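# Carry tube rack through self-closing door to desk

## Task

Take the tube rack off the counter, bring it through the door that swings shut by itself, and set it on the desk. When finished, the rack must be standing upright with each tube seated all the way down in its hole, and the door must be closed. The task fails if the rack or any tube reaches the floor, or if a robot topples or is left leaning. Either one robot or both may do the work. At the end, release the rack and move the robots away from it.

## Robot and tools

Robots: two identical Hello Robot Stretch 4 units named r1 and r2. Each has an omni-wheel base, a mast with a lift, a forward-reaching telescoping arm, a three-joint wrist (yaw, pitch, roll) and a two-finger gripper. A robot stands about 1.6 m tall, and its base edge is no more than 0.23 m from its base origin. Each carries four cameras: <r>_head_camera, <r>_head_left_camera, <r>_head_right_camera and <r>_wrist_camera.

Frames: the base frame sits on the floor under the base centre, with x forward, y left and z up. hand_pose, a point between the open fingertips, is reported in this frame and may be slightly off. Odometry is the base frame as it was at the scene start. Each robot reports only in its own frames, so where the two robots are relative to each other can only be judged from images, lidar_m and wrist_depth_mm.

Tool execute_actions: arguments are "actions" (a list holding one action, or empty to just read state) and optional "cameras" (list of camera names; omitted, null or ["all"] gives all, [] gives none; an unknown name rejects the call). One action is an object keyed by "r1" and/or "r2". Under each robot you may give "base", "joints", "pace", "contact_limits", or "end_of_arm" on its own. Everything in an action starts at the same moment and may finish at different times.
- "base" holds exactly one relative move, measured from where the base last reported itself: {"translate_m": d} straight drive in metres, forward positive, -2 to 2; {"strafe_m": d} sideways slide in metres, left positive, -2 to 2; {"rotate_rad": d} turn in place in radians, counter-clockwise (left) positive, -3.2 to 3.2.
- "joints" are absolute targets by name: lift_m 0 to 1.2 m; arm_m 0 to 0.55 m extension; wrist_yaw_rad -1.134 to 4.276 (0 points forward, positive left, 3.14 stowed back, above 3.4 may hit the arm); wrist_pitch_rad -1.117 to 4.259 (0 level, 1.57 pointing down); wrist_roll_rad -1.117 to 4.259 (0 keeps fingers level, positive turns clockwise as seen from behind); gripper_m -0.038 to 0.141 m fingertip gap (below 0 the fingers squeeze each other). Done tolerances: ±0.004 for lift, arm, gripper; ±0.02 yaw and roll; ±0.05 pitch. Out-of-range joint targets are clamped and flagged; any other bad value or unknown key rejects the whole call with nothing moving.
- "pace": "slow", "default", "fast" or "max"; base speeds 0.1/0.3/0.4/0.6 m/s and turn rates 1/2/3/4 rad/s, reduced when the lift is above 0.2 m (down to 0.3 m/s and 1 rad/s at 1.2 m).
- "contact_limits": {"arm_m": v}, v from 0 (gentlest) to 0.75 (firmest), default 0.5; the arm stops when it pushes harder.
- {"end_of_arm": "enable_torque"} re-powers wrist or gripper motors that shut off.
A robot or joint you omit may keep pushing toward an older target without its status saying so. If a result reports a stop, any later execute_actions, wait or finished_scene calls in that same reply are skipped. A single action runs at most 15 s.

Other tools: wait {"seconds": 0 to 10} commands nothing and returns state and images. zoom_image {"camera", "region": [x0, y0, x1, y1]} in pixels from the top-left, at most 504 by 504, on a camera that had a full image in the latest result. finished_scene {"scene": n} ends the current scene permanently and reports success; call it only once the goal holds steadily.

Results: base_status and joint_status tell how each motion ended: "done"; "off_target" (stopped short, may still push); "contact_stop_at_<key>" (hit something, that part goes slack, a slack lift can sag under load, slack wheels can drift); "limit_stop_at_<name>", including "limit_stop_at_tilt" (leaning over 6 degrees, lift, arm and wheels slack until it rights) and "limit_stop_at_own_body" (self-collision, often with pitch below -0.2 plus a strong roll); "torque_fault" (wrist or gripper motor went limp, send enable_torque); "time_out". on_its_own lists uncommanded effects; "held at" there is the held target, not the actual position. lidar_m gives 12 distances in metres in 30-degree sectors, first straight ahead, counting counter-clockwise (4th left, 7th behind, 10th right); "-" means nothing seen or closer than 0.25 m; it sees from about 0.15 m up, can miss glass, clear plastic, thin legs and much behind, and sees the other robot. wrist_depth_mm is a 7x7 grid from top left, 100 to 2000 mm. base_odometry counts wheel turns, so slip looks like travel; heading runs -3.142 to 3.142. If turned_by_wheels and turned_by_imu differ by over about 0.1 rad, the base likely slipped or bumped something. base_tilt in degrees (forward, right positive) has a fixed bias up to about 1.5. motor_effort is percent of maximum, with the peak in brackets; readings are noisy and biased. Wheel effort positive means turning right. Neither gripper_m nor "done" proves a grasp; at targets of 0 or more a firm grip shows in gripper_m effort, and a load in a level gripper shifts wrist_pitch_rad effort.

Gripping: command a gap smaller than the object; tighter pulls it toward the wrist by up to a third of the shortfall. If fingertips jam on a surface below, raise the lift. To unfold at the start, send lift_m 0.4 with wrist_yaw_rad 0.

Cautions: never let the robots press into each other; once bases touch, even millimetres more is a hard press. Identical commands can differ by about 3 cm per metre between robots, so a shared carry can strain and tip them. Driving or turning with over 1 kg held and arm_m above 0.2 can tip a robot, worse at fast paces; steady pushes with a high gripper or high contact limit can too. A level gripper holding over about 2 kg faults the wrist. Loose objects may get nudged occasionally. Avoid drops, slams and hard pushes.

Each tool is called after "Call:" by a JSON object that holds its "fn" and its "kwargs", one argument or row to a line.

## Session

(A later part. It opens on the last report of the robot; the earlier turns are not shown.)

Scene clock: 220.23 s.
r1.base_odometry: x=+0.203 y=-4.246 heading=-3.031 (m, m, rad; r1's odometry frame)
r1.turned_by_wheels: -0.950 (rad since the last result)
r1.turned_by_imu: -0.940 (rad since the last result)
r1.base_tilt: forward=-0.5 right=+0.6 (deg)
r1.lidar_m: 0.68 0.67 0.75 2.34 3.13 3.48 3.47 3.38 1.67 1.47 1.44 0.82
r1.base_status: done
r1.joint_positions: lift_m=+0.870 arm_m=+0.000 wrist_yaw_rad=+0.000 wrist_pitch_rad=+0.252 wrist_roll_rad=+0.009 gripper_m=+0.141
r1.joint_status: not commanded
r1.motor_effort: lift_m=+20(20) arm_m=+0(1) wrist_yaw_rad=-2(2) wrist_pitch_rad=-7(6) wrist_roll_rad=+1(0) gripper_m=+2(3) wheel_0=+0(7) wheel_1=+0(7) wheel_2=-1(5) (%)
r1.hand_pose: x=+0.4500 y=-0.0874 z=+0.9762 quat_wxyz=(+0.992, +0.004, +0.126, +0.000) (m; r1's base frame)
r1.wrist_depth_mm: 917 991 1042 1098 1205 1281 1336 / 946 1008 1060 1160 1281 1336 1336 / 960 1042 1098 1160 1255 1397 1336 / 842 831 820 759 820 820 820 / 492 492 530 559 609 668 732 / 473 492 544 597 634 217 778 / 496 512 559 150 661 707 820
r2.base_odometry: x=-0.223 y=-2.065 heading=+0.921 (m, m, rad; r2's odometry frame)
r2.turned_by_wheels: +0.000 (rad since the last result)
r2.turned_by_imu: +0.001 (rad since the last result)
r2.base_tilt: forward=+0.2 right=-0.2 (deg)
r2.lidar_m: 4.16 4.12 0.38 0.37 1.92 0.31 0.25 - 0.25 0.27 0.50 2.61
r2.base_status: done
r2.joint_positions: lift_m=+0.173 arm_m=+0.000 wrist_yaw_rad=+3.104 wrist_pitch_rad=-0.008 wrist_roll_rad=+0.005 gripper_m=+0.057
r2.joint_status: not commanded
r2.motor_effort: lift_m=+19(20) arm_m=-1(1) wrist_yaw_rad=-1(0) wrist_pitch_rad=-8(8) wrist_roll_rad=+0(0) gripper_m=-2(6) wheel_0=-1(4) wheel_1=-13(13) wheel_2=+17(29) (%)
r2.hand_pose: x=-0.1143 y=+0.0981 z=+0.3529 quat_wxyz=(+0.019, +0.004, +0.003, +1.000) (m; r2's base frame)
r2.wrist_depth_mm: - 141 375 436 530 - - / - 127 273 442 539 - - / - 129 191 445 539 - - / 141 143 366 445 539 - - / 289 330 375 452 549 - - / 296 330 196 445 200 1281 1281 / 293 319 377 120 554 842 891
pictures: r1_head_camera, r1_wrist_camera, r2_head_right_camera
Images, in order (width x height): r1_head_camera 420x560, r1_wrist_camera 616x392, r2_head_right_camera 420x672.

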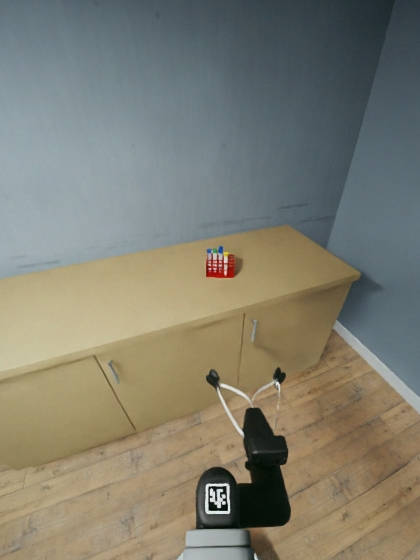

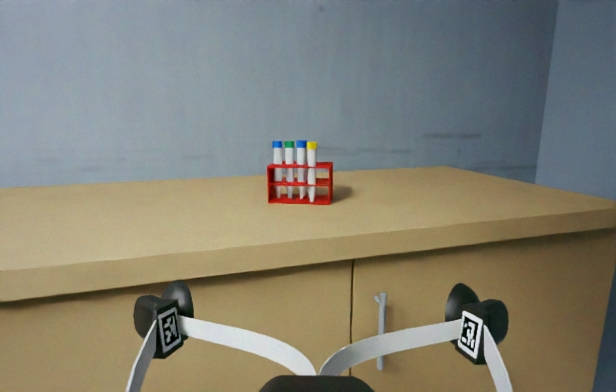

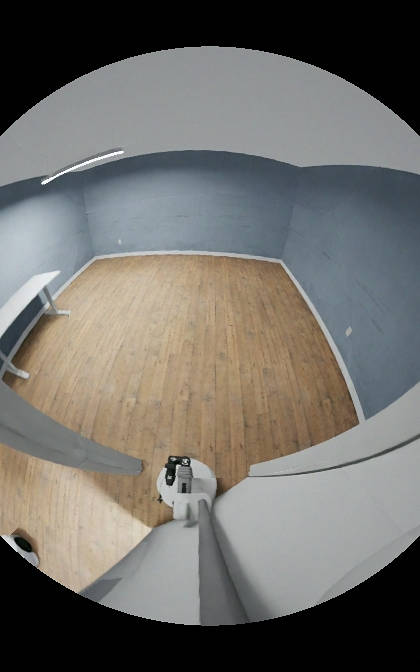

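Call:
{"fn": "execute_actions", "kwargs": {
  "actions": [
    {"r1": {"base": {"strafe_m": 0.07}, "joints": {"wrist_yaw_rad": -0.1, "lift_m": 0.85, "arm_m": 0.08}, "pace": "fast"}}
  ],
  "cameras": []
}}

Call:
{"fn": "execute_actions", "kwargs": {
  "actions": [
    {"r1": {"base": {"translate_m": 0.28}, "joints": {"arm_m": 0.17}}, "r2": {"base": {"translate_m": -0.13}, "pace": "slow"}}
  ],
  "cameras": ["r1_head_camera", "r1_wrist_camera"]
}}

Scene clock: 252.67 s.
r1.base_odometry: x=+0.210 y=-4.315 heading=-3.031 (m, m, rad; r1's odometry frame)
r1.turned_by_wheels: +0.000 (rad since the last result)
r1.turned_by_imu: -0.001 (rad since the last result)
r1.base_tilt: forward=-0.5 right=+0.6 (deg)
r1.lidar_m: 0.65 0.63 0.74 2.25 3.08 3.42 3.47 3.42 1.73 1.53 1.50 0.79
r1.base_status: done
r1.joint_positions: lift_m=+0.850 arm_m=+0.079 wrist_yaw_rad=-0.100 wrist_pitch_rad=+0.252 wrist_roll_rad=+0.009 gripper_m=+0.141
r1.joint_status: all done
r1.motor_effort: lift_m=+17(19) arm_m=+6(6) wrist_yaw_rad=-2(5) wrist_pitch_rad=-7(7) wrist_roll_rad=+0(0) gripper_m=+1(0) wheel_0=+0(8) wheel_1=-1(10) wheel_2=+0(0) (%)
r1.hand_pose: x=+0.5191 y=-0.1148 z=+0.9563 quat_wxyz=(+0.991, +0.011, +0.125, -0.050) (m; r1's base frame)
r1.wrist_depth_mm: 820 904 976 1078 1160 1366 1281 / 866 917 1008 1118 1229 1366 1255 / 866 931 1042 1138 1255 1464 1281 / 732 732 741 707 732 732 732 / 433 436 439 477 535 621 707 / 366 382 452 512 559 217 750 / 394 421 469 151 574 661 798
r2.base_odometry: x=-0.223 y=-2.065 heading=+0.921 (m, m, rad; r2's odometry frame)
r2.turned_by_wheels: +0.000 (rad since the last result)
r2.turned_by_imu: -0.001 (rad since the last result)
r2.base_tilt: forward=+0.3 right=-0.2 (deg)
r2.lidar_m: 4.16 4.13 0.38 0.36 1.99 0.33 0.25 - 0.25 0.28 0.51 2.61
r2.base_status: not commanded
r2.joint_positions: lift_m=+0.173 arm_m=+0.000 wrist_yaw_rad=+3.104 wrist_pitch_rad=-0.008 wrist_roll_rad=+0.005 gripper_m=+0.057
r2.joint_status: not commanded
r2.motor_effort: lift_m=+19(19) arm_m=-1(1) wrist_yaw_rad=+0(0) wrist_pitch_rad=-8(9) wrist_roll_rad=+0(1) gripper_m=-2(5) wheel_0=-1(1) wheel_1=-12(12) wheel_2=+17(17) (%)
r2.hand_pose: x=-0.1143 y=+0.0981 z=+0.3529 quat_wxyz=(+0.019, +0.004, +0.003, +1.000) (m; r2's base frame)
r2.wrist_depth_mm: - 141 375 439 535 - - / - 127 274 442 539 - - / - 129 191 442 544 - - / 141 142 364 449 539 - - / 287 329 375 449 549 - - / 294 329 197 442 200 1308 1255 / 294 319 379 120 554 842 891
pictures: none
No camera images: the call's "cameras" was empty. Leave "cameras" out to get every camera's image.

Scene clock: 255.23 s.
r1.base_odometry: x=-0.068 y=-4.346 heading=-3.031 (m, m, rad; r1's odometry frame)
r1.turned_by_wheels: +0.000 (rad since the last result)
r1.turned_by_imu: +0.000 (rad since the last result)
r1.base_tilt: forward=-0.5 right=+0.6 (deg)
r1.lidar_m: 0.40 0.40 0.43 0.72 3.17 3.52 3.72 1.94 1.77 1.44 0.94 0.47
r1.base_status: done
r1.joint_positions: lift_m=+0.850 arm_m=+0.169 wrist_yaw_rad=-0.100 wrist_pitch_rad=+0.252 wrist_roll_rad=+0.009 gripper_m=+0.141
r1.joint_status: all done
r1.motor_effort: lift_m=+18(18) arm_m=+6(6) wrist_yaw_rad=-1(2) wrist_pitch_rad=-7(6) wrist_roll_rad=+0(0) gripper_m=+1(1) wheel_0=-1(7) wheel_1=+0(5) wheel_2=+1(7) (%)
r1.hand_pose: x=+0.6091 y=-0.1149 z=+0.9564 quat_wxyz=(+0.991, +0.011, +0.125, -0.050) (m; r1's base frame)
r1.wrist_depth_mm: 554 597 654 715 788 891 991 / 564 609 661 732 809 917 1025 / 580 627 683 741 842 946 1078 / 591 640 640 329 723 723 723 / 433 433 373 347 399 430 430 / 307 291 306 306 307 217 309 / 239 227 229 151 229 229 237
r2.base_odometry: x=-0.302 y=-2.168 heading=+0.922 (m, m, rad; r2's odometry frame)
r2.turned_by_wheels: +0.000 (rad since the last result)
r2.turned_by_imu: +0.001 (rad since the last result)
r2.base_tilt: forward=+0.3 right=-0.2 (deg)
r2.lidar_m: 4.29 2.96 0.40 0.65 2.08 0.45 0.25 - 0.25 0.25 0.40 2.64
r2.base_status: done
r2.joint_positions: lift_m=+0.173 arm_m=+0.000 wrist_yaw_rad=+3.104 wrist_pitch_rad=-0.008 wrist_roll_rad=+0.005 gripper_m=+0.057
r2.joint_status: not commanded
r2.motor_effort: lift_m=+19(19) arm_m=-1(1) wrist_yaw_rad=+0(0) wrist_pitch_rad=-9(9) wrist_roll_rad=-2(2) gripper_m=-3(3) wheel_0=+2(4) wheel_1=-12(14) wheel_2=+14(23) (%)
r2.hand_pose: x=-0.1143 y=+0.0981 z=+0.3529 quat_wxyz=(+0.019, +0.004, +0.003, +1.000) (m; r2's base frame)
r2.wrist_depth_mm: - 141 418 535 - - - / - 128 274 535 - - - / - 129 191 544 - - - / 141 142 404 549 - - - / 291 349 415 549 - - - / 300 349 197 535 200 1281 1281 / 298 332 415 120 866 842 891
pictures: r1_head_camera, r1_wrist_camera
Images, in order (width x height): r1_head_camera 420x560, r1_wrist_camera 616x392.

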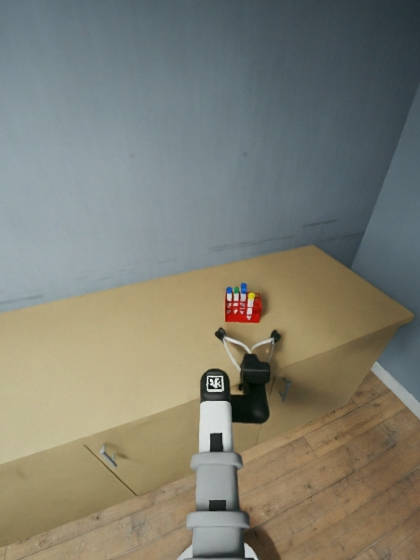

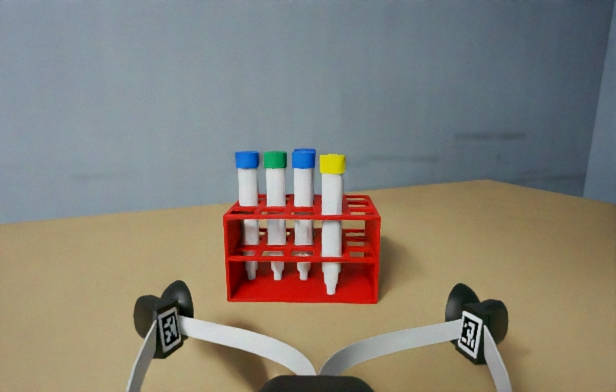

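Call:
{"fn": "zoom_image", "kwargs": {
  "camera": "r1_wrist_camera",
  "region": [205, 140, 405, 315]
}}

Region (205, 140, 405, 315) of r1_wrist_camera's 616x392 image, scaled by 2.520; it fills the top 441 rows of this view, and the rest is white.

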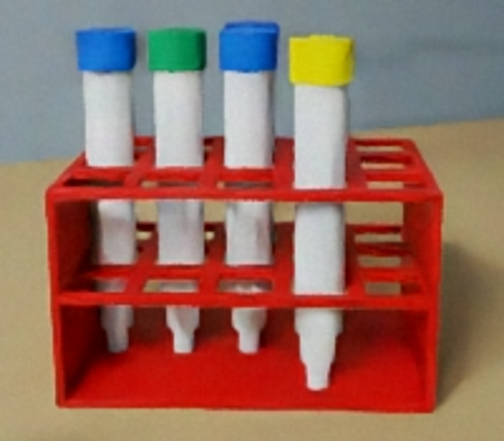

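Call:
{"fn": "execute_actions", "kwargs": {
  "actions": [
    {"r1": {"base": {"strafe_m": 0.004}, "joints": {"arm_m": 0.292}, "pace": "slow", "contact_limits": {"arm_m": 0.2}}, "r2": {"base": {"translate_m": -0.15}, "pace": "slow"}}
  ],
  "cameras": ["r1_wrist_camera"]
}}

Scene clock: 279.10 s.
r1.base_odometry: x=-0.068 y=-4.350 heading=-3.031 (m, m, rad; r1's odometry frame)
r1.turned_by_wheels: +0.000 (rad since the last result)
r1.turned_by_imu: -0.001 (rad since the last result)
r1.base_tilt: forward=-0.5 right=+0.6 (deg)
r1.lidar_m: 0.39 0.37 0.46 0.75 3.17 3.49 3.71 2.03 1.75 1.43 0.90 0.46
r1.base_status: done
r1.joint_positions: lift_m=+0.850 arm_m=+0.291 wrist_yaw_rad=-0.100 wrist_pitch_rad=+0.252 wrist_roll_rad=+0.009 gripper_m=+0.141
r1.joint_status: all done
r1.motor_effort: lift_m=+18(18) arm_m=+6(7) wrist_yaw_rad=-2(3) wrist_pitch_rad=-6(6) wrist_roll_rad=+0(0) gripper_m=+1(0) wheel_0=+0(4) wheel_1=+0(5) wheel_2=+0(1) (%)
r1.contact_limits: arm_m 0.2
r1.hand_pose: x=+0.7310 y=-0.1149 z=+0.9564 quat_wxyz=(+0.991, +0.011, +0.125, -0.050) (m; r1's base frame)
r1.wrist_depth_mm: 466 496 539 597 654 732 820 / 473 512 559 615 668 759 866 / 488 525 574 627 707 788 878 / 500 539 569 211 640 723 878 / 433 433 225 216 205 430 427 / 306 290 215 225 196 208 304 / 237 228 224 150 204 228 237
r2.base_odometry: x=-0.392 y=-2.287 heading=+0.922 (m, m, rad; r2's odometry frame)
r2.turned_by_wheels: +0.001 (rad since the last result)
r2.turned_by_imu: +0.002 (rad since the last result)
r2.base_tilt: forward=+0.3 right=-0.2 (deg)
r2.lidar_m: 4.44 0.52 0.47 1.23 1.99 4.21 0.27 0.25 - 0.25 0.31 2.64
r2.base_status: done
r2.joint_positions: lift_m=+0.173 arm_m=+0.000 wrist_yaw_rad=+3.104 wrist_pitch_rad=-0.008 wrist_roll_rad=+0.005 gripper_m=+0.057
r2.joint_status: not commanded
r2.motor_effort: lift_m=+19(19) arm_m=-1(1) wrist_yaw_rad=+0(0) wrist_pitch_rad=-9(9) wrist_roll_rad=-1(0) gripper_m=-6(5) wheel_0=+4(5) wheel_1=-11(11) wheel_2=+15(19) (%)
r2.hand_pose: x=-0.1143 y=+0.0981 z=+0.3529 quat_wxyz=(+0.019, +0.004, +0.003, +1.000) (m; r2's base frame)
r2.wrist_depth_mm: - 141 488 - - - - / - 128 274 - - - - / - 129 191 - - - - / 142 143 462 - - - - / 304 382 484 - - - - / 317 384 196 1255 200 1281 1281 / 315 359 484 120 854 854 891
pictures: r1_wrist_camera
Images, in order (width x height): r1_wrist_camera 616x392.

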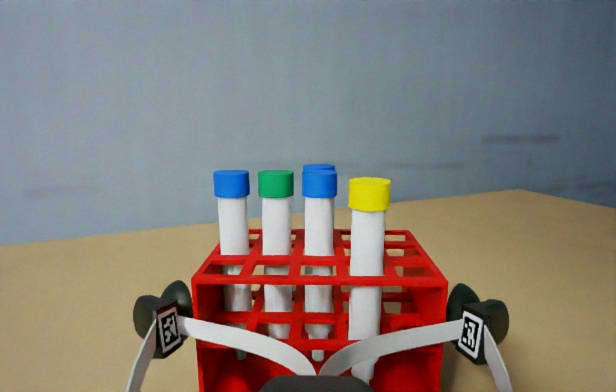

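Call:
{"fn": "execute_actions", "kwargs": {
  "actions": [
    {"r1": {"joints": {"gripper_m": 0.06}}, "r2": {"base": {"translate_m": -0.1}, "pace": "slow"}}
  ],
  "cameras": ["r1_wrist_camera"]
}}

Call:
{"fn": "execute_actions", "kwargs": {
  "actions": [
    {"r1": {"joints": {"lift_m": 0.885}, "pace": "slow"}}
  ],
  "cameras": ["r1_wrist_camera", "r1_head_right_camera", "r2_head_right_camera", "r2_head_left_camera"]
}}

Scene clock: 287.70 s.
r1.base_odometry: x=-0.068 y=-4.350 heading=-3.031 (m, m, rad; r1's odometry frame)
r1.turned_by_wheels: +0.000 (rad since the last result)
r1.turned_by_imu: -0.001 (rad since the last result)
r1.base_tilt: forward=-0.5 right=+0.8 (deg)
r1.lidar_m: 0.40 0.38 0.45 0.72 3.16 3.51 3.73 2.04 1.78 1.43 0.95 0.49
r1.base_status: not commanded
r1.joint_positions: lift_m=+0.850 arm_m=+0.291 wrist_yaw_rad=-0.100 wrist_pitch_rad=+0.254 wrist_roll_rad=+0.009 gripper_m=+0.061
r1.joint_status: all done
r1.motor_effort: lift_m=+18(18) arm_m=+6(6) wrist_yaw_rad=-2(2) wrist_pitch_rad=-10(10) wrist_roll_rad=+1(0) gripper_m=-27(26) wheel_0=+0(0) wheel_1=+0(0) wheel_2=+0(0) (%)
r1.hand_pose: x=+0.7309 y=-0.1149 z=+0.9560 quat_wxyz=(+0.991, +0.011, +0.126, -0.050) (m; r1's base frame)
r1.wrist_depth_mm: 459 500 535 591 654 741 820 / 473 508 559 609 676 750 854 / 480 525 574 627 707 788 904 / 496 539 559 195 564 715 878 / 430 427 202 200 190 427 427 / 306 306 199 205 180 197 304 / 236 179 183 185 180 175 236
r2.base_odometry: x=-0.453 y=-2.366 heading=+0.923 (m, m, rad; r2's odometry frame)
r2.turned_by_wheels: +0.000 (rad since the last result)
r2.turned_by_imu: +0.000 (rad since the last result)
r2.base_tilt: forward=+0.2 right=-0.2 (deg)
r2.lidar_m: 4.54 0.55 0.57 1.66 1.93 4.22 0.32 0.25 - 0.25 0.28 0.69
r2.base_status: done
r2.joint_positions: lift_m=+0.173 arm_m=+0.000 wrist_yaw_rad=+3.104 wrist_pitch_rad=-0.008 wrist_roll_rad=+0.005 gripper_m=+0.057
r2.joint_status: not commanded
r2.motor_effort: lift_m=+20(19) arm_m=-1(1) wrist_yaw_rad=+0(1) wrist_pitch_rad=-8(9) wrist_roll_rad=+0(2) gripper_m=-3(5) wheel_0=+4(6) wheel_1=-8(19) wheel_2=+10(21) (%)
r2.hand_pose: x=-0.1143 y=+0.0981 z=+0.3529 quat_wxyz=(+0.019, +0.004, +0.003, +1.000) (m; r2's base frame)
r2.wrist_depth_mm: - 141 - - - - - / - 127 274 - - - - / - 129 191 - - - - / 141 143 - - - - - / 315 410 - - - - - / 327 407 196 1281 200 1308 1281 / 327 379 866 120 854 854 904
pictures: r1_wrist_camera
Images, in order (width x height): r1_wrist_camera 616x392.

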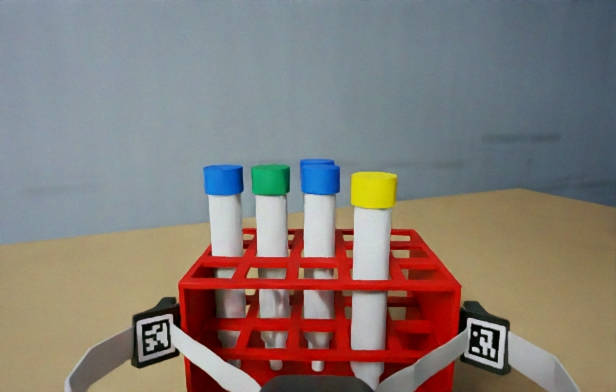

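Scene clock: 288.83 s.
r1.base_odometry: x=-0.068 y=-4.350 heading=-3.031 (m, m, rad; r1's odometry frame)
r1.turned_by_wheels: +0.000 (rad since the last result)
r1.turned_by_imu: +0.000 (rad since the last result)
r1.base_tilt: forward=-0.6 right=+0.7 (deg)
r1.lidar_m: 0.39 0.38 0.44 0.74 3.16 3.51 3.73 2.02 1.80 1.45 0.95 0.49
r1.base_status: not commanded
r1.joint_positions: lift_m=+0.885 arm_m=+0.291 wrist_yaw_rad=-0.100 wrist_pitch_rad=+0.254 wrist_roll_rad=+0.009 gripper_m=+0.061
r1.joint_status: all done
r1.motor_effort: lift_m=+23(23) arm_m=+7(6) wrist_yaw_rad=-2(2) wrist_pitch_rad=-10(10) wrist_roll_rad=+0(0) gripper_m=-27(28) wheel_0=+0(0) wheel_1=+0(0) wheel_2=+1(0) (%)
r1.hand_pose: x=+0.7309 y=-0.1149 z=+0.9906 quat_wxyz=(+0.991, +0.011, +0.126, -0.050) (m; r1's base frame)
r1.wrist_depth_mm: 462 500 535 591 647 723 820 / 477 512 554 615 676 768 866 / 484 521 574 634 707 788 891 / 496 539 564 195 699 798 931 / 500 530 205 199 190 521 521 / 375 373 200 206 180 196 370 / 291 179 184 185 181 175 276
r2.base_odometry: x=-0.453 y=-2.366 heading=+0.923 (m, m, rad; r2's odometry frame)
r2.turned_by_wheels: +0.000 (rad since the last result)
r2.turned_by_imu: +0.000 (rad since the last result)
r2.base_tilt: forward=+0.3 right=-0.2 (deg)
r2.lidar_m: 4.54 0.55 0.56 1.65 1.96 4.23 0.32 0.25 - 0.25 0.28 0.67
r2.base_status: not commanded
r2.joint_positions: lift_m=+0.173 arm_m=+0.000 wrist_yaw_rad=+3.104 wrist_pitch_rad=-0.008 wrist_roll_rad=+0.005 gripper_m=+0.057
r2.joint_status: not commanded
r2.motor_effort: lift_m=+20(19) arm_m=-1(1) wrist_yaw_rad=+0(1) wrist_pitch_rad=-8(9) wrist_roll_rad=+0(0) gripper_m=-4(5) wheel_0=+4(4) wheel_1=-8(8) wheel_2=+10(10) (%)
r2.hand_pose: x=-0.1143 y=+0.0981 z=+0.3529 quat_wxyz=(+0.019, +0.004, +0.003, +1.000) (m; r2's base frame)
r2.wrist_depth_mm: - 141 - - - - - / - 127 274 - - - - / - 129 191 - - - - / 141 143 - - - - - / 315 404 - - - - - / 327 410 196 1281 200 1308 1281 / 327 377 854 119 854 854 891
pictures: r1_head_right_camera, r1_wrist_camera, r2_head_left_camera, r2_head_right_camera
Images, in order (width x height): r1_head_right_camera 420x672, r1_wrist_camera 616x392, r2_head_left_camera 420x672, r2_head_right_camera 420x672.

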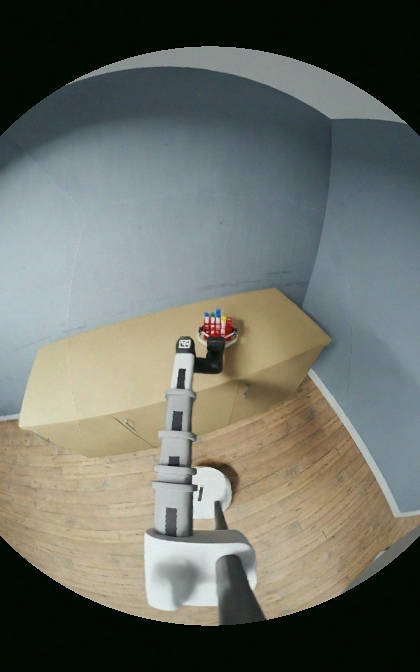

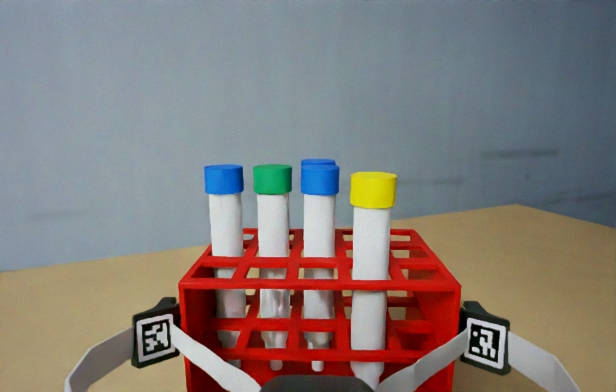

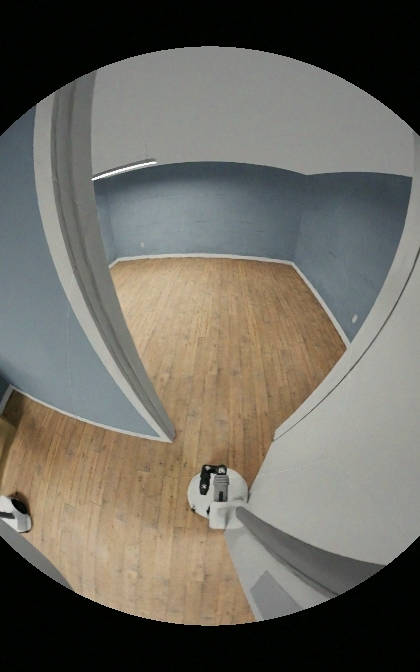

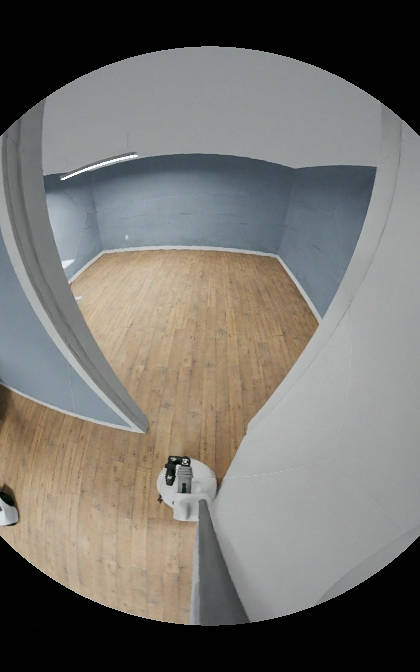

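Call:
{"fn": "execute_actions", "kwargs": {
  "actions": [
    {"r1": {"base": {"rotate_rad": -2.42}, "joints": {"arm_m": 0.0, "lift_m": 0.9, "wrist_yaw_rad": 0.0}}, "r2": {"base": {"translate_m": -0.15}, "pace": "slow"}}
  ],
  "cameras": []
}}

Call:
{"fn": "execute_actions", "kwargs": {
  "actions": [
    {"r1": {"base": {"translate_m": 1.0}, "joints": {"lift_m": 0.76}, "pace": "fast"}, "r2": {"base": {"strafe_m": -0.27}, "pace": "slow"}}
  ],
  "cameras": ["r1_head_camera", "r1_wrist_camera", "r2_head_left_camera", "r2_head_right_camera"]
}}

Scene clock: 366.27 s.
r1.base_odometry: x=-0.068 y=-4.350 heading=+0.832 (m, m, rad; r1's odometry frame)
r1.turned_by_wheels: -2.420 (rad since the last result)
r1.turned_by_imu: -2.394 (rad since the last result)
r1.base_tilt: forward=-0.5 right=+0.6 (deg)
r1.lidar_m: 0.37 1.54 1.42 0.67 0.47 0.38 0.41 0.50 2.64 3.21 3.92 3.64
r1.base_status: done
r1.joint_positions: lift_m=+0.900 arm_m=+0.001 wrist_yaw_rad=+0.000 wrist_pitch_rad=+0.254 wrist_roll_rad=+0.009 gripper_m=+0.061
r1.joint_status: all done
r1.motor_effort: lift_m=+22(24) arm_m=-6(6) wrist_yaw_rad=-2(3) wrist_pitch_rad=-11(10) wrist_roll_rad=+0(0) gripper_m=-27(28) wheel_0=-1(3) wheel_1=+0(6) wheel_2=-2(5) (%)
r1.hand_pose: x=+0.4512 y=-0.0875 z=+1.0056 quat_wxyz=(+0.992, +0.004, +0.127, -0.001) (m; r1's base frame)
r1.wrist_depth_mm: 1336 - - 1863 - - - / 1366 - - 1983 - - - / 1397 1756 - - - - - / 1397 1756 - 195 - - - / 1430 1756 206 199 189 - - / 1397 1618 198 204 179 197 - / 1397 180 184 185 179 175 1756
r2.base_odometry: x=-0.543 y=-2.485 heading=+0.923 (m, m, rad; r2's odometry frame)
r2.turned_by_wheels: +0.000 (rad since the last result)
r2.turned_by_imu: +0.001 (rad since the last result)
r2.base_tilt: forward=+0.2 right=-0.2 (deg)
r2.lidar_m: 4.67 0.67 0.79 2.26 1.62 4.23 4.18 0.25 - 0.25 0.26 0.51
r2.base_status: done
r2.joint_positions: lift_m=+0.173 arm_m=+0.000 wrist_yaw_rad=+3.104 wrist_pitch_rad=-0.008 wrist_roll_rad=+0.005 gripper_m=+0.057
r2.joint_status: not commanded
r2.motor_effort: lift_m=+19(19) arm_m=-1(1) wrist_yaw_rad=+0(1) wrist_pitch_rad=-9(8) wrist_roll_rad=-1(1) gripper_m=-5(3) wheel_0=+5(4) wheel_1=-7(11) wheel_2=+8(15) (%)
r2.hand_pose: x=-0.1143 y=+0.0981 z=+0.3529 quat_wxyz=(+0.019, +0.004, +0.003, +1.000) (m; r2's base frame)
r2.wrist_depth_mm: - 141 - - - - - / - 127 274 - - - - / - 129 190 - - - - / 141 143 - - - - - / 329 - - - - - - / 342 1182 196 1281 200 1308 1281 / 340 788 854 120 854 842 891
pictures: none
No camera images: the call's "cameras" was empty. Leave "cameras" out to get every camera's image.

Scene clock: 370.40 s.
r1.base_odometry: x=+0.606 y=-3.611 heading=+0.832 (m, m, rad; r1's odometry frame)
r1.turned_by_wheels: +0.000 (rad since the last result)
r1.turned_by_imu: +0.003 (rad since the last result)
r1.base_tilt: forward=-0.4 right=+0.6 (deg)
r1.lidar_m: 0.41 1.17 1.05 1.06 1.37 1.32 1.33 1.66 3.53 3.54 3.02 0.44
r1.base_status: done
r1.joint_positions: lift_m=+0.760 arm_m=+0.001 wrist_yaw_rad=+0.000 wrist_pitch_rad=+0.254 wrist_roll_rad=+0.009 gripper_m=+0.061
r1.joint_status: all done
r1.motor_effort: lift_m=+18(20) arm_m=-6(6) wrist_yaw_rad=-1(1) wrist_pitch_rad=-11(11) wrist_roll_rad=+0(1) gripper_m=-26(25) wheel_0=-1(4) wheel_1=+0(5) wheel_2=+1(10) (%)
r1.hand_pose: x=+0.4512 y=-0.0875 z=+0.8659 quat_wxyz=(+0.992, +0.004, +0.127, -0.001) (m; r1's base frame)
r1.wrist_depth_mm: - - 1308 1205 1138 - - / - - 1336 1281 1205 - - / - - 1397 1281 1205 - - / - - 201 195 1229 - - / - - 206 199 189 - - / 1921 1921 199 205 179 197 1921 / 1499 180 184 185 181 175 1499
r2.base_odometry: x=-0.328 y=-2.648 heading=+0.923 (m, m, rad; r2's odometry frame)
r2.turned_by_wheels: +0.000 (rad since the last result)
r2.turned_by_imu: +0.000 (rad since the last result)
r2.base_tilt: forward=+0.3 right=-0.3 (deg)
r2.lidar_m: 4.69 0.92 0.85 1.24 0.86 4.21 4.19 0.31 0.25 - 0.25 0.26
r2.base_status: done
r2.joint_positions: lift_m=+0.173 arm_m=+0.000 wrist_yaw_rad=+3.104 wrist_pitch_rad=-0.008 wrist_roll_rad=+0.005 gripper_m=+0.057
r2.joint_status: not commanded
r2.motor_effort: lift_m=+20(19) arm_m=-1(1) wrist_yaw_rad=+0(1) wrist_pitch_rad=-8(8) wrist_roll_rad=-1(1) gripper_m=-7(2) wheel_0=+7(11) wheel_1=-5(13) wheel_2=+0(8) (%)
r2.hand_pose: x=-0.1143 y=+0.0981 z=+0.3529 quat_wxyz=(+0.019, +0.004, +0.003, +1.000) (m; r2's base frame)
r2.wrist_depth_mm: - 141 - - - - - / - 127 274 - - - - / - 129 191 - - - - / 141 142 - - - - - / 1808 - - - - - - / 976 1182 197 1255 200 1281 1281 / 750 798 854 120 854 842 891
pictures: r1_head_camera, r1_wrist_camera, r2_head_left_camera, r2_head_right_camera
Images, in order (width x height): r1_head_camera 420x560, r1_wrist_camera 616x392, r2_head_left_camera 420x672, r2_head_right_camera 420x672.

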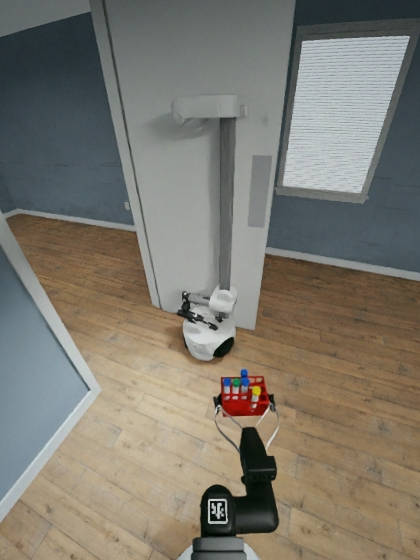

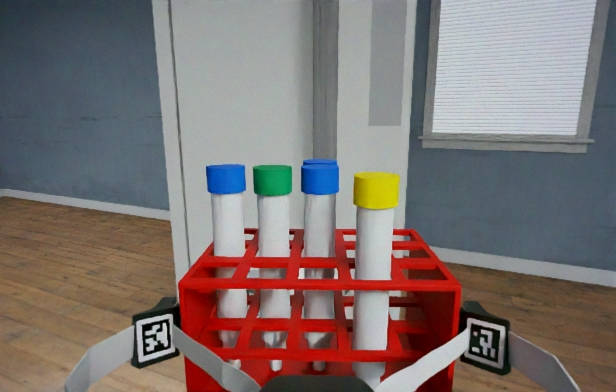

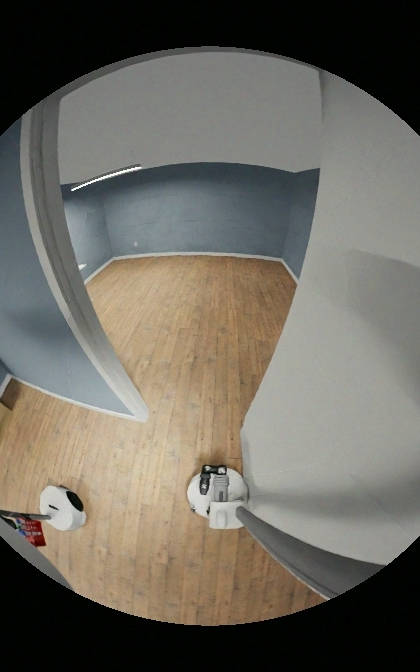

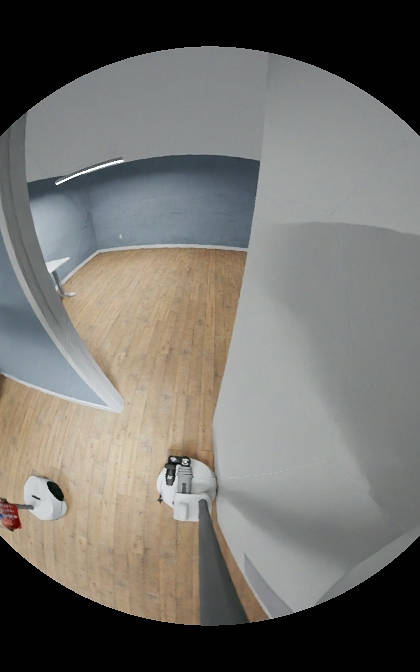

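Call:
{"fn": "execute_actions", "kwargs": {
  "actions": [
    {"r1": {"base": {"translate_m": 0.64}, "pace": "fast"}, "r2": {"base": {"translate_m": -0.33}}}
  ],
  "cameras": []
}}

Call:
{"fn": "execute_actions", "kwargs": {
  "actions": [
    {"r1": {"base": {"rotate_rad": 0.73}}}
  ],
  "cameras": ["r1_head_camera", "r1_wrist_camera", "r1_head_right_camera", "r2_head_left_camera", "r2_head_right_camera"]
}}

Scene clock: 385.70 s.
r1.base_odometry: x=+1.037 y=-3.138 heading=+0.831 (m, m, rad; r1's odometry frame)
r1.turned_by_wheels: +0.000 (rad since the last result)
r1.turned_by_imu: +0.000 (rad since the last result)
r1.base_tilt: forward=-0.5 right=+0.7 (deg)
r1.lidar_m: 0.41 1.03 0.80 0.84 1.03 1.92 1.97 3.20 3.76 3.66 2.40 0.41
r1.base_status: done
r1.joint_positions: lift_m=+0.760 arm_m=+0.001 wrist_yaw_rad=+0.000 wrist_pitch_rad=+0.254 wrist_roll_rad=+0.009 gripper_m=+0.061
r1.joint_status: not commanded
r1.motor_effort: lift_m=+18(17) arm_m=-6(6) wrist_yaw_rad=+0(1) wrist_pitch_rad=-11(11) wrist_roll_rad=+0(0) gripper_m=-27(30) wheel_0=-2(5) wheel_1=-1(6) wheel_2=+0(10) (%)
r1.hand_pose: x=+0.4512 y=-0.0875 z=+0.8659 quat_wxyz=(+0.992, +0.004, +0.127, -0.001) (m; r1's base frame)
r1.wrist_depth_mm: 854 707 640 585 539 496 1537 / - 741 668 603 564 521 1618 / - 768 691 621 574 530 1618 / - 798 201 196 564 554 1661 / - 842 203 201 190 580 1060 / 1983 866 200 205 179 197 424 / 1499 180 183 185 180 175 415
r2.base_odometry: x=-0.527 y=-2.911 heading=+0.924 (m, m, rad; r2's odometry frame)
r2.turned_by_wheels: +0.000 (rad since the last result)
r2.turned_by_imu: +0.002 (rad since the last result)
r2.base_tilt: forward=+0.2 right=-0.2 (deg)
r2.lidar_m: 0.72 0.27 0.25 0.25 2.70 3.87 3.84 2.18 1.60 1.55 0.25 0.26
r2.base_status: done
r2.joint_positions: lift_m=+0.173 arm_m=+0.000 wrist_yaw_rad=+3.104 wrist_pitch_rad=-0.008 wrist_roll_rad=+0.005 gripper_m=+0.057
r2.joint_status: not commanded
r2.motor_effort: lift_m=+19(19) arm_m=-1(1) wrist_yaw_rad=+0(0) wrist_pitch_rad=-9(8) wrist_roll_rad=-2(0) gripper_m=-6(5) wheel_0=+4(6) wheel_1=-2(8) wheel_2=+0(11) (%)
r2.hand_pose: x=-0.1143 y=+0.0981 z=+0.3529 quat_wxyz=(+0.019, +0.004, +0.003, +1.000) (m; r2's base frame)
r2.wrist_depth_mm: - 141 - - - - - / - 127 274 - - - - / - 129 190 - - - - / 141 143 - - - - - / 1808 - - - - - - / 1042 1182 196 1281 200 1281 1281 / 778 788 854 120 854 842 904
pictures: none
No camera images: the call's "cameras" was empty. Leave "cameras" out to get every camera's image.

Scene clock: 387.20 s.
r1.base_odometry: x=+1.037 y=-3.138 heading=+1.561 (m, m, rad; r1's odometry frame)
r1.turned_by_wheels: +0.730 (rad since the last result)
r1.turned_by_imu: +0.722 (rad since the last result)
r1.base_tilt: forward=-0.5 right=+0.8 (deg)
r1.lidar_m: 0.42 0.81 0.88 1.29 1.91 2.05 3.83 3.77 2.95 0.45 0.40 0.42
r1.base_status: done
r1.joint_positions: lift_m=+0.760 arm_m=+0.001 wrist_yaw_rad=+0.000 wrist_pitch_rad=+0.254 wrist_roll_rad=+0.009 gripper_m=+0.061
r1.joint_status: not commanded
r1.motor_effort: lift_m=+17(18) arm_m=-6(6) wrist_yaw_rad=-3(3) wrist_pitch_rad=-11(11) wrist_roll_rad=+0(0) gripper_m=-26(26) wheel_0=-1(8) wheel_1=+1(4) wheel_2=+2(7) (%)
r1.hand_pose: x=+0.4512 y=-0.0874 z=+0.8659 quat_wxyz=(+0.992, +0.004, +0.127, +0.000) (m; r1's base frame)
r1.wrist_depth_mm: - - - - - 723 597 / - - - - - 741 603 / - - - - - 741 615 / - - 198 195 946 768 627 / - - 204 199 190 778 627 / 1756 1983 199 205 181 196 634 / 634 179 183 185 181 175 615
r2.base_odometry: x=-0.527 y=-2.911 heading=+0.924 (m, m, rad; r2's odometry frame)
r2.turned_by_wheels: +0.000 (rad since the last result)
r2.turned_by_imu: +0.000 (rad since the last result)
r2.base_tilt: forward=+0.3 right=-0.2 (deg)
r2.lidar_m: 0.71 0.44 0.42 0.44 2.73 3.89 3.81 2.16 1.58 1.56 0.25 0.28
r2.base_status: not commanded
r2.joint_positions: lift_m=+0.173 arm_m=+0.000 wrist_yaw_rad=+3.104 wrist_pitch_rad=-0.008 wrist_roll_rad=+0.005 gripper_m=+0.057
r2.joint_status: not commanded
r2.motor_effort: lift_m=+19(19) arm_m=-1(1) wrist_yaw_rad=+0(0) wrist_pitch_rad=-8(9) wrist_roll_rad=-1(1) gripper_m=-6(2) wheel_0=+4(4) wheel_1=-2(2) wheel_2=+0(0) (%)
r2.hand_pose: x=-0.1143 y=+0.0981 z=+0.3529 quat_wxyz=(+0.019, +0.004, +0.003, +1.000) (m; r2's base frame)
r2.wrist_depth_mm: - 141 - - - - - / - 127 274 - - - - / - 129 191 - - - - / 141 143 - - - - - / 1756 - - - - - - / 1060 1205 197 1281 200 1281 1308 / 778 798 866 120 854 854 878
pictures: r1_head_camera, r1_head_right_camera, r1_wrist_camera, r2_head_left_camera, r2_head_right_camera
Images, in order (width x height): r1_head_camera 420x560, r1_head_right_camera 420x672, r1_wrist_camera 616x392, r2_head_left_camera 420x672, r2_head_right_camera 420x672.

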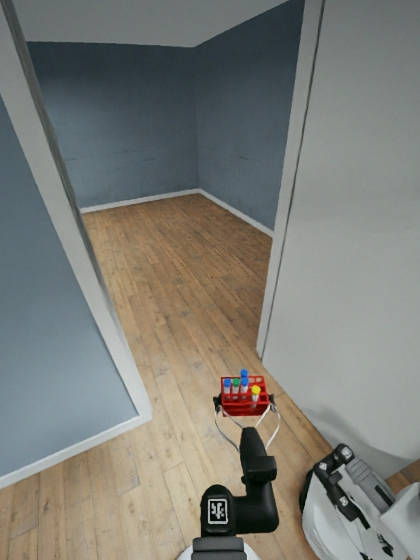

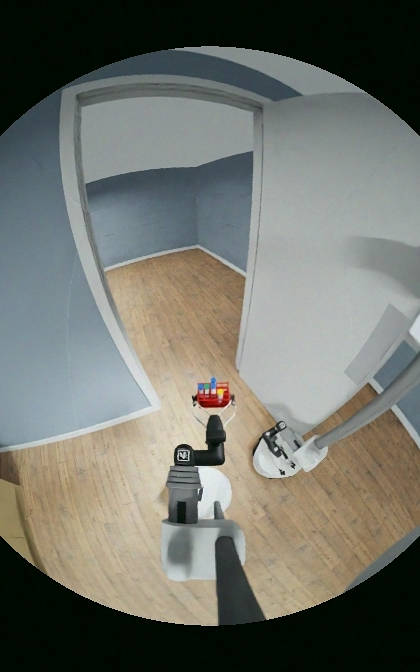

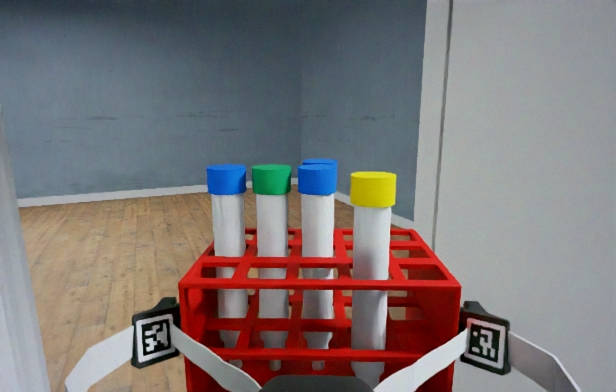

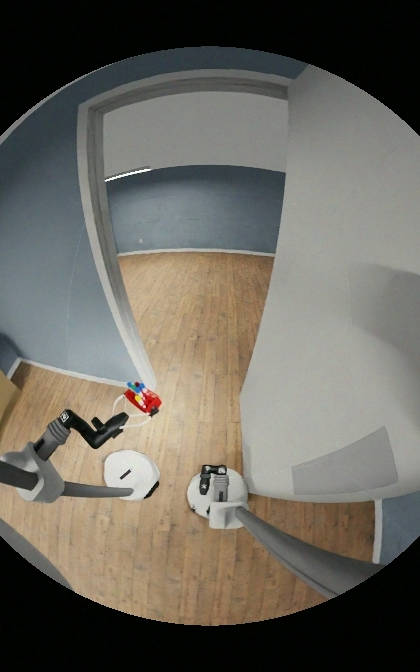

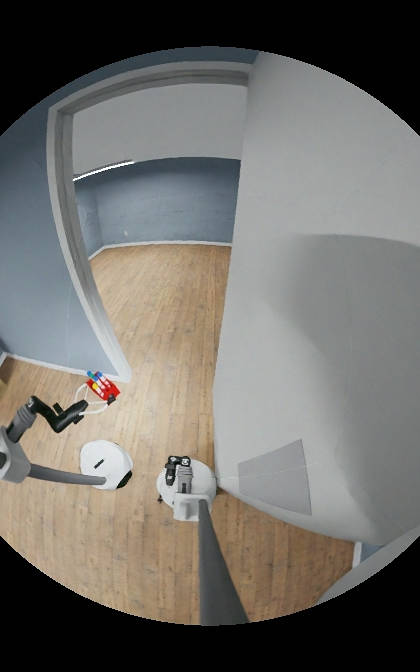

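Call:
{"fn": "execute_actions", "kwargs": {
  "actions": [
    {"r1": {"base": {"translate_m": 1.36}, "pace": "fast"}}
  ],
  "cameras": []
}}

Call:
{"fn": "execute_actions", "kwargs": {
  "actions": [
    {"r1": {"base": {"rotate_rad": 1.8}}, "r2": {"base": {"translate_m": 0.25}}}
  ],
  "cameras": ["r1_head_camera", "r1_wrist_camera", "r2_head_camera"]
}}

Scene clock: 422.87 s.
r1.base_odometry: x=+1.050 y=-1.778 heading=+1.561 (m, m, rad; r1's odometry frame)
r1.turned_by_wheels: +0.000 (rad since the last result)
r1.turned_by_imu: +0.003 (rad since the last result)
r1.base_tilt: forward=-0.5 right=+0.5 (deg)
r1.lidar_m: 0.41 3.73 3.97 2.43 0.81 0.63 - 0.69 0.33 0.35 1.30 0.45
r1.base_status: done
r1.joint_positions: lift_m=+0.760 arm_m=+0.001 wrist_yaw_rad=+0.000 wrist_pitch_rad=+0.254 wrist_roll_rad=+0.009 gripper_m=+0.061
r1.joint_status: not commanded
r1.motor_effort: lift_m=+18(18) arm_m=-6(6) wrist_yaw_rad=-2(2) wrist_pitch_rad=-11(11) wrist_roll_rad=+0(0) gripper_m=-28(27) wheel_0=-1(6) wheel_1=+0(7) wheel_2=-1(8) (%)
r1.hand_pose: x=+0.4512 y=-0.0874 z=+0.8659 quat_wxyz=(+0.992, +0.004, +0.127, +0.000) (m; r1's base frame)
r1.wrist_depth_mm: - - - - - 1661 1336 / - - - - - 1708 1336 / - - - - - 1708 1336 / - - 202 195 - 1756 1397 / - - 206 200 190 1756 1397 / - 1983 199 205 180 197 1430 / 1537 180 185 185 181 174 1366
r2.base_odometry: x=-0.527 y=-2.911 heading=+0.924 (m, m, rad; r2's odometry frame)
r2.turned_by_wheels: +0.000 (rad since the last result)
r2.turned_by_imu: -0.001 (rad since the last result)
r2.base_tilt: forward=+0.3 right=-0.2 (deg)
r2.lidar_m: 0.71 1.09 1.29 2.55 2.67 3.87 3.82 2.17 1.59 1.55 0.25 0.28
r2.base_status: not commanded
r2.joint_positions: lift_m=+0.173 arm_m=+0.000 wrist_yaw_rad=+3.104 wrist_pitch_rad=-0.008 wrist_roll_rad=+0.005 gripper_m=+0.057
r2.joint_status: not commanded
r2.motor_effort: lift_m=+19(20) arm_m=-1(1) wrist_yaw_rad=+0(0) wrist_pitch_rad=-8(8) wrist_roll_rad=-1(1) gripper_m=-3(3) wheel_0=+4(4) wheel_1=-2(2) wheel_2=+0(0) (%)
r2.hand_pose: x=-0.1143 y=+0.0981 z=+0.3529 quat_wxyz=(+0.019, +0.004, +0.003, +1.000) (m; r2's base frame)
r2.wrist_depth_mm: - 141 - - - - - / - 128 274 - - - - / - 129 191 - - - - / 141 143 - - - - - / 1808 - - - - - - / 1060 1182 196 1281 200 1308 1281 / 768 788 854 120 854 854 904
pictures: none
No camera images: the call's "cameras" was empty. Leave "cameras" out to get every camera's image.

Scene clock: 425.13 s.
r1.base_odometry: x=+1.050 y=-1.778 heading=-2.922 (m, m, rad; r1's odometry frame)
r1.turned_by_wheels: +1.800 (rad since the last result)
r1.turned_by_imu: +1.780 (rad since the last result)
r1.base_tilt: forward=-0.5 right=+0.5 (deg)
r1.lidar_m: 0.40 0.64 3.00 0.79 0.42 0.33 0.53 1.58 1.85 3.35 3.73 0.41
r1.base_status: done
r1.joint_positions: lift_m=+0.760 arm_m=+0.001 wrist_yaw_rad=+0.000 wrist_pitch_rad=+0.254 wrist_roll_rad=+0.009 gripper_m=+0.061
r1.joint_status: not commanded
r1.motor_effort: lift_m=+18(18) arm_m=-6(6) wrist_yaw_rad=-2(3) wrist_pitch_rad=-11(11) wrist_roll_rad=+0(0) gripper_m=-25(29) wheel_0=+0(5) wheel_1=+2(6) wheel_2=+0(7) (%)
r1.hand_pose: x=+0.4512 y=-0.0874 z=+0.8659 quat_wxyz=(+0.992, +0.004, +0.127, +0.000) (m; r1's base frame)
r1.wrist_depth_mm: 809 1499 - - - - - / 798 1499 - - - - - / 788 1430 - - - - - / 759 1430 - 196 - - - / 759 1336 204 200 189 - - / 759 1098 199 206 179 198 1863 / 707 180 185 185 180 175 1499
r2.base_odometry: x=-0.377 y=-2.712 heading=+0.924 (m, m, rad; r2's odometry frame)
r2.turned_by_wheels: +0.000 (rad since the last result)
r2.turned_by_imu: -0.001 (rad since the last result)
r2.base_tilt: forward=+0.3 right=-0.2 (deg)
r2.lidar_m: 0.78 0.92 0.91 2.56 2.69 4.13 4.11 0.29 0.25 - 0.25 0.26
r2.base_status: done
r2.joint_positions: lift_m=+0.173 arm_m=+0.000 wrist_yaw_rad=+3.104 wrist_pitch_rad=-0.008 wrist_roll_rad=+0.005 gripper_m=+0.057
r2.joint_status: not commanded
r2.motor_effort: lift_m=+19(19) arm_m=-1(1) wrist_yaw_rad=+0(0) wrist_pitch_rad=-8(8) wrist_roll_rad=-1(1) gripper_m=-3(3) wheel_0=+5(9) wheel_1=-4(3) wheel_2=+0(9) (%)
r2.hand_pose: x=-0.1143 y=+0.0981 z=+0.3529 quat_wxyz=(+0.019, +0.004, +0.003, +1.000) (m; r2's base frame)
r2.wrist_depth_mm: - 141 - - - - - / - 127 276 - - - - / - 129 191 - - - - / 141 142 - - - - - / 1808 - - - - - - / 1060 1182 196 1255 200 1308 1281 / 778 788 854 120 842 842 904
pictures: r1_head_camera, r1_wrist_camera, r2_head_camera
Images, in order (width x height): r1_head_camera 420x560, r1_wrist_camera 616x392, r2_head_camera 420x560.

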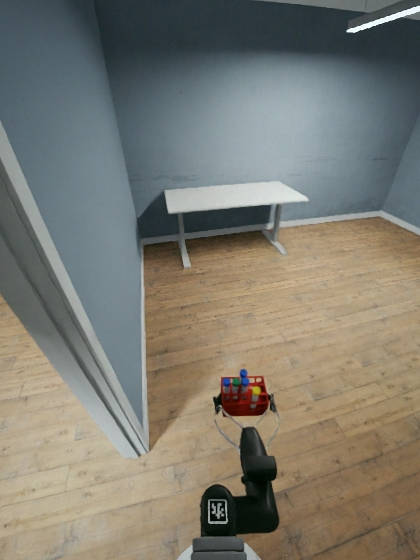

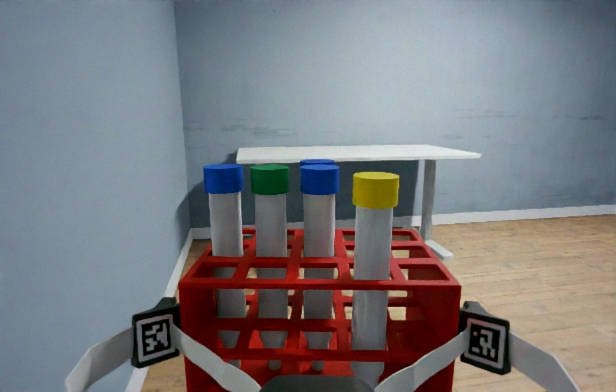

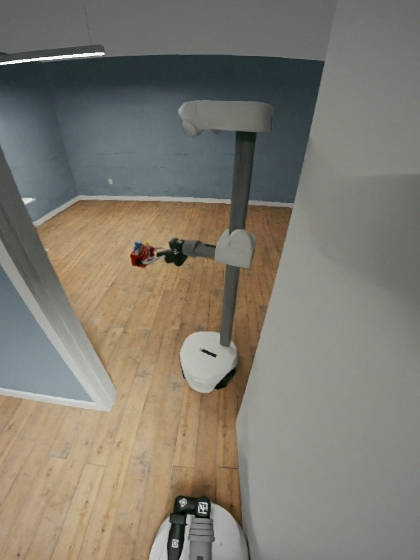

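Call:
{"fn": "execute_actions", "kwargs": {
  "actions": [
    {"r1": {"base": {"translate_m": 0.8}, "pace": "max"}, "r2": {"base": {"strafe_m": 0.27}}}
  ],
  "cameras": ["r2_head_camera"]
}}

Scene clock: 445.40 s.
r1.base_odometry: x=+0.269 y=-1.953 heading=-2.922 (m, m, rad; r1's odometry frame)
r1.turned_by_wheels: +0.000 (rad since the last result)
r1.turned_by_imu: +0.001 (rad since the last result)
r1.base_tilt: forward=-0.5 right=+0.7 (deg)
r1.lidar_m: 0.41 0.82 0.48 0.41 0.40 1.10 1.12 2.31 2.78 3.56 3.58 0.45
r1.base_status: done
r1.joint_positions: lift_m=+0.760 arm_m=+0.001 wrist_yaw_rad=+0.000 wrist_pitch_rad=+0.254 wrist_roll_rad=+0.009 gripper_m=+0.061
r1.joint_status: not commanded
r1.motor_effort: lift_m=+18(18) arm_m=-6(6) wrist_yaw_rad=-1(2) wrist_pitch_rad=-11(10) wrist_roll_rad=+0(1) gripper_m=-25(26) wheel_0=-2(5) wheel_1=+0(6) wheel_2=+2(11) (%)
r1.hand_pose: x=+0.4512 y=-0.0874 z=+0.8659 quat_wxyz=(+0.992, +0.004, +0.127, +0.000) (m; r1's base frame)
r1.wrist_depth_mm: 1182 1983 1983 - - - - / 1160 - - - - - - / 1160 - - - - - - / 1118 - 200 195 1499 - - / 1118 - 204 199 190 - - / 1118 1576 200 205 179 197 1983 / 1025 180 184 185 180 175 1537
r2.base_odometry: x=-0.592 y=-2.549 heading=+0.924 (m, m, rad; r2's odometry frame)
r2.turned_by_wheels: +0.000 (rad since the last result)
r2.turned_by_imu: -0.002 (rad since the last result)
r2.base_tilt: forward=+0.3 right=-0.2 (deg)
r2.lidar_m: 1.22 0.72 0.91 2.27 2.42 4.13 4.10 0.25 - 0.25 0.25 0.51
r2.base_status: done
r2.joint_positions: lift_m=+0.173 arm_m=+0.000 wrist_yaw_rad=+3.105 wrist_pitch_rad=-0.008 wrist_roll_rad=+0.005 gripper_m=+0.057
r2.joint_status: not commanded
r2.motor_effort: lift_m=+20(19) arm_m=-1(1) wrist_yaw_rad=-1(1) wrist_pitch_rad=-8(8) wrist_roll_rad=+0(2) gripper_m=-1(3) wheel_0=+4(9) wheel_1=-6(9) wheel_2=+2(0) (%)
r2.hand_pose: x=-0.1143 y=+0.0980 z=+0.3529 quat_wxyz=(+0.018, +0.004, +0.003, +1.000) (m; r2's base frame)
r2.wrist_depth_mm: - 141 - - - - - / - 127 273 - - - - / - 129 190 - - - - / 141 143 - - - - - / 1808 - - - - - - / 1078 1205 196 1281 200 1281 1281 / 788 788 842 120 854 854 891
pictures: r2_head_camera
Images, in order (width x height): r2_head_camera 420x560.

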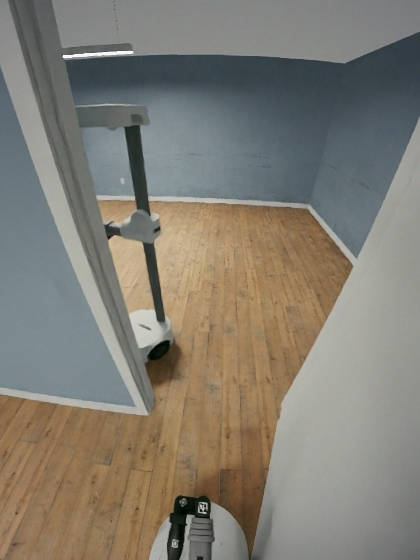

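Call:
{"fn": "execute_actions", "kwargs": {
  "actions": [
    {"r1": {"base": {"translate_m": 1.12}, "joints": {"arm_m": 0.3, "lift_m": 0.745}, "pace": "fast"}, "r2": {"base": {"translate_m": 0.75}}}
  ],
  "cameras": ["r1_head_camera", "r1_wrist_camera", "r2_head_right_camera"]
}}

Scene clock: 459.20 s.
r1.base_odometry: x=-0.824 y=-2.197 heading=-2.922 (m, m, rad; r1's odometry frame)
r1.turned_by_wheels: +0.000 (rad since the last result)
r1.turned_by_imu: +0.002 (rad since the last result)
r1.base_tilt: forward=-0.5 right=+0.6 (deg)
r1.lidar_m: 0.48 0.50 0.75 0.66 0.66 0.83 1.55 3.49 3.79 3.31 0.93 0.55
r1.base_status: done
r1.joint_positions: lift_m=+0.745 arm_m=+0.299 wrist_yaw_rad=+0.000 wrist_pitch_rad=+0.254 wrist_roll_rad=+0.009 gripper_m=+0.061
r1.joint_status: all done
r1.motor_effort: lift_m=+18(19) arm_m=+5(7) wrist_yaw_rad=-2(1) wrist_pitch_rad=-10(11) wrist_roll_rad=+0(1) gripper_m=-26(26) wheel_0=-2(6) wheel_1=+0(4) wheel_2=+1(11) (%)
r1.hand_pose: x=+0.7491 y=-0.0874 z=+0.8510 quat_wxyz=(+0.992, +0.004, +0.126, +0.000) (m; r1's base frame)
r1.wrist_depth_mm: 683 699 723 750 798 831 854 / 683 715 750 778 809 854 891 / 715 732 768 798 842 878 904 / 741 759 759 195 842 904 946 / 661 661 204 198 189 661 654 / 473 473 200 204 179 197 469 / 368 179 184 185 181 175 366
r2.base_odometry: x=-0.140 y=-1.950 heading=+0.924 (m, m, rad; r2's odometry frame)
r2.turned_by_wheels: +0.000 (rad since the last result)
r2.turned_by_imu: -0.006 (rad since the last result)
r2.base_tilt: forward=+0.3 right=-0.2 (deg)
r2.lidar_m: 4.02 4.09 1.56 0.36 0.40 0.39 0.27 0.26 0.31 0.43 1.92 2.64
r2.base_status: done
r2.joint_positions: lift_m=+0.173 arm_m=+0.000 wrist_yaw_rad=+3.105 wrist_pitch_rad=-0.008 wrist_roll_rad=+0.005 gripper_m=+0.057
r2.joint_status: not commanded
r2.motor_effort: lift_m=+19(19) arm_m=-1(1) wrist_yaw_rad=-1(1) wrist_pitch_rad=-8(9) wrist_roll_rad=+0(2) gripper_m=-2(3) wheel_0=-1(10) wheel_1=+1(7) wheel_2=+1(10) (%)
r2.hand_pose: x=-0.1143 y=+0.0980 z=+0.3529 quat_wxyz=(+0.018, +0.004, +0.003, +1.000) (m; r2's base frame)
r2.wrist_depth_mm: - 141 433 492 574 - - / - 127 274 492 569 - - / - 129 190 496 574 - - / 141 143 427 500 574 - - / 351 392 433 504 580 - - / 359 397 196 496 200 1281 1281 / 359 382 436 120 585 854 891
pictures: r1_head_camera, r1_wrist_camera, r2_head_right_camera
Images, in order (width x height): r1_head_camera 420x560, r1_wrist_camera 616x392, r2_head_right_camera 420x672.

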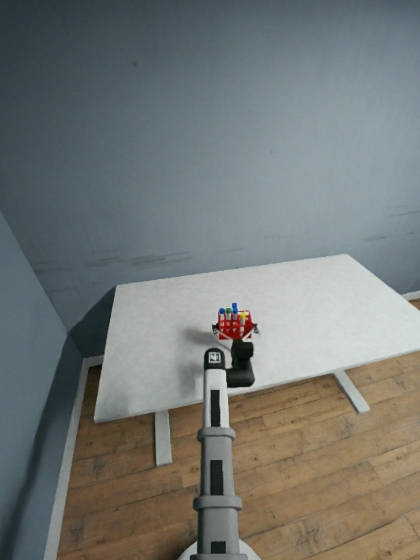

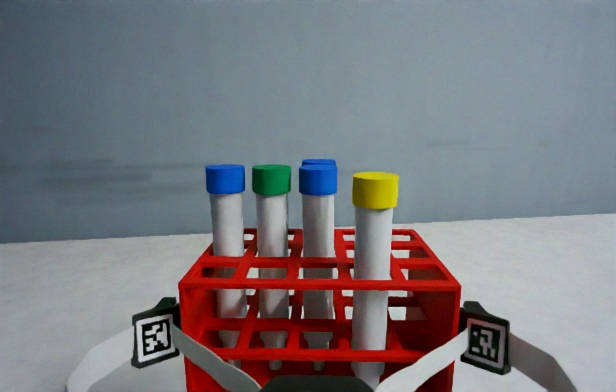

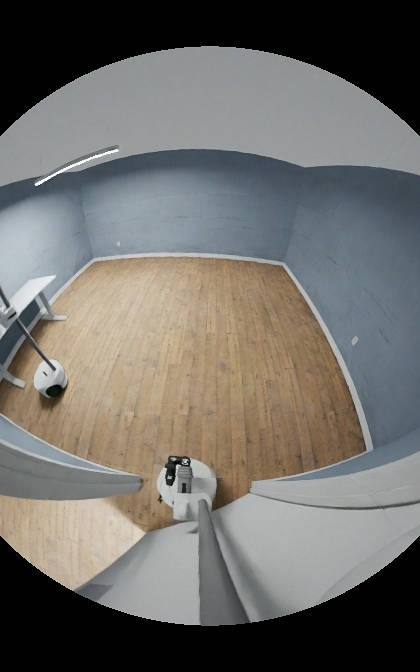

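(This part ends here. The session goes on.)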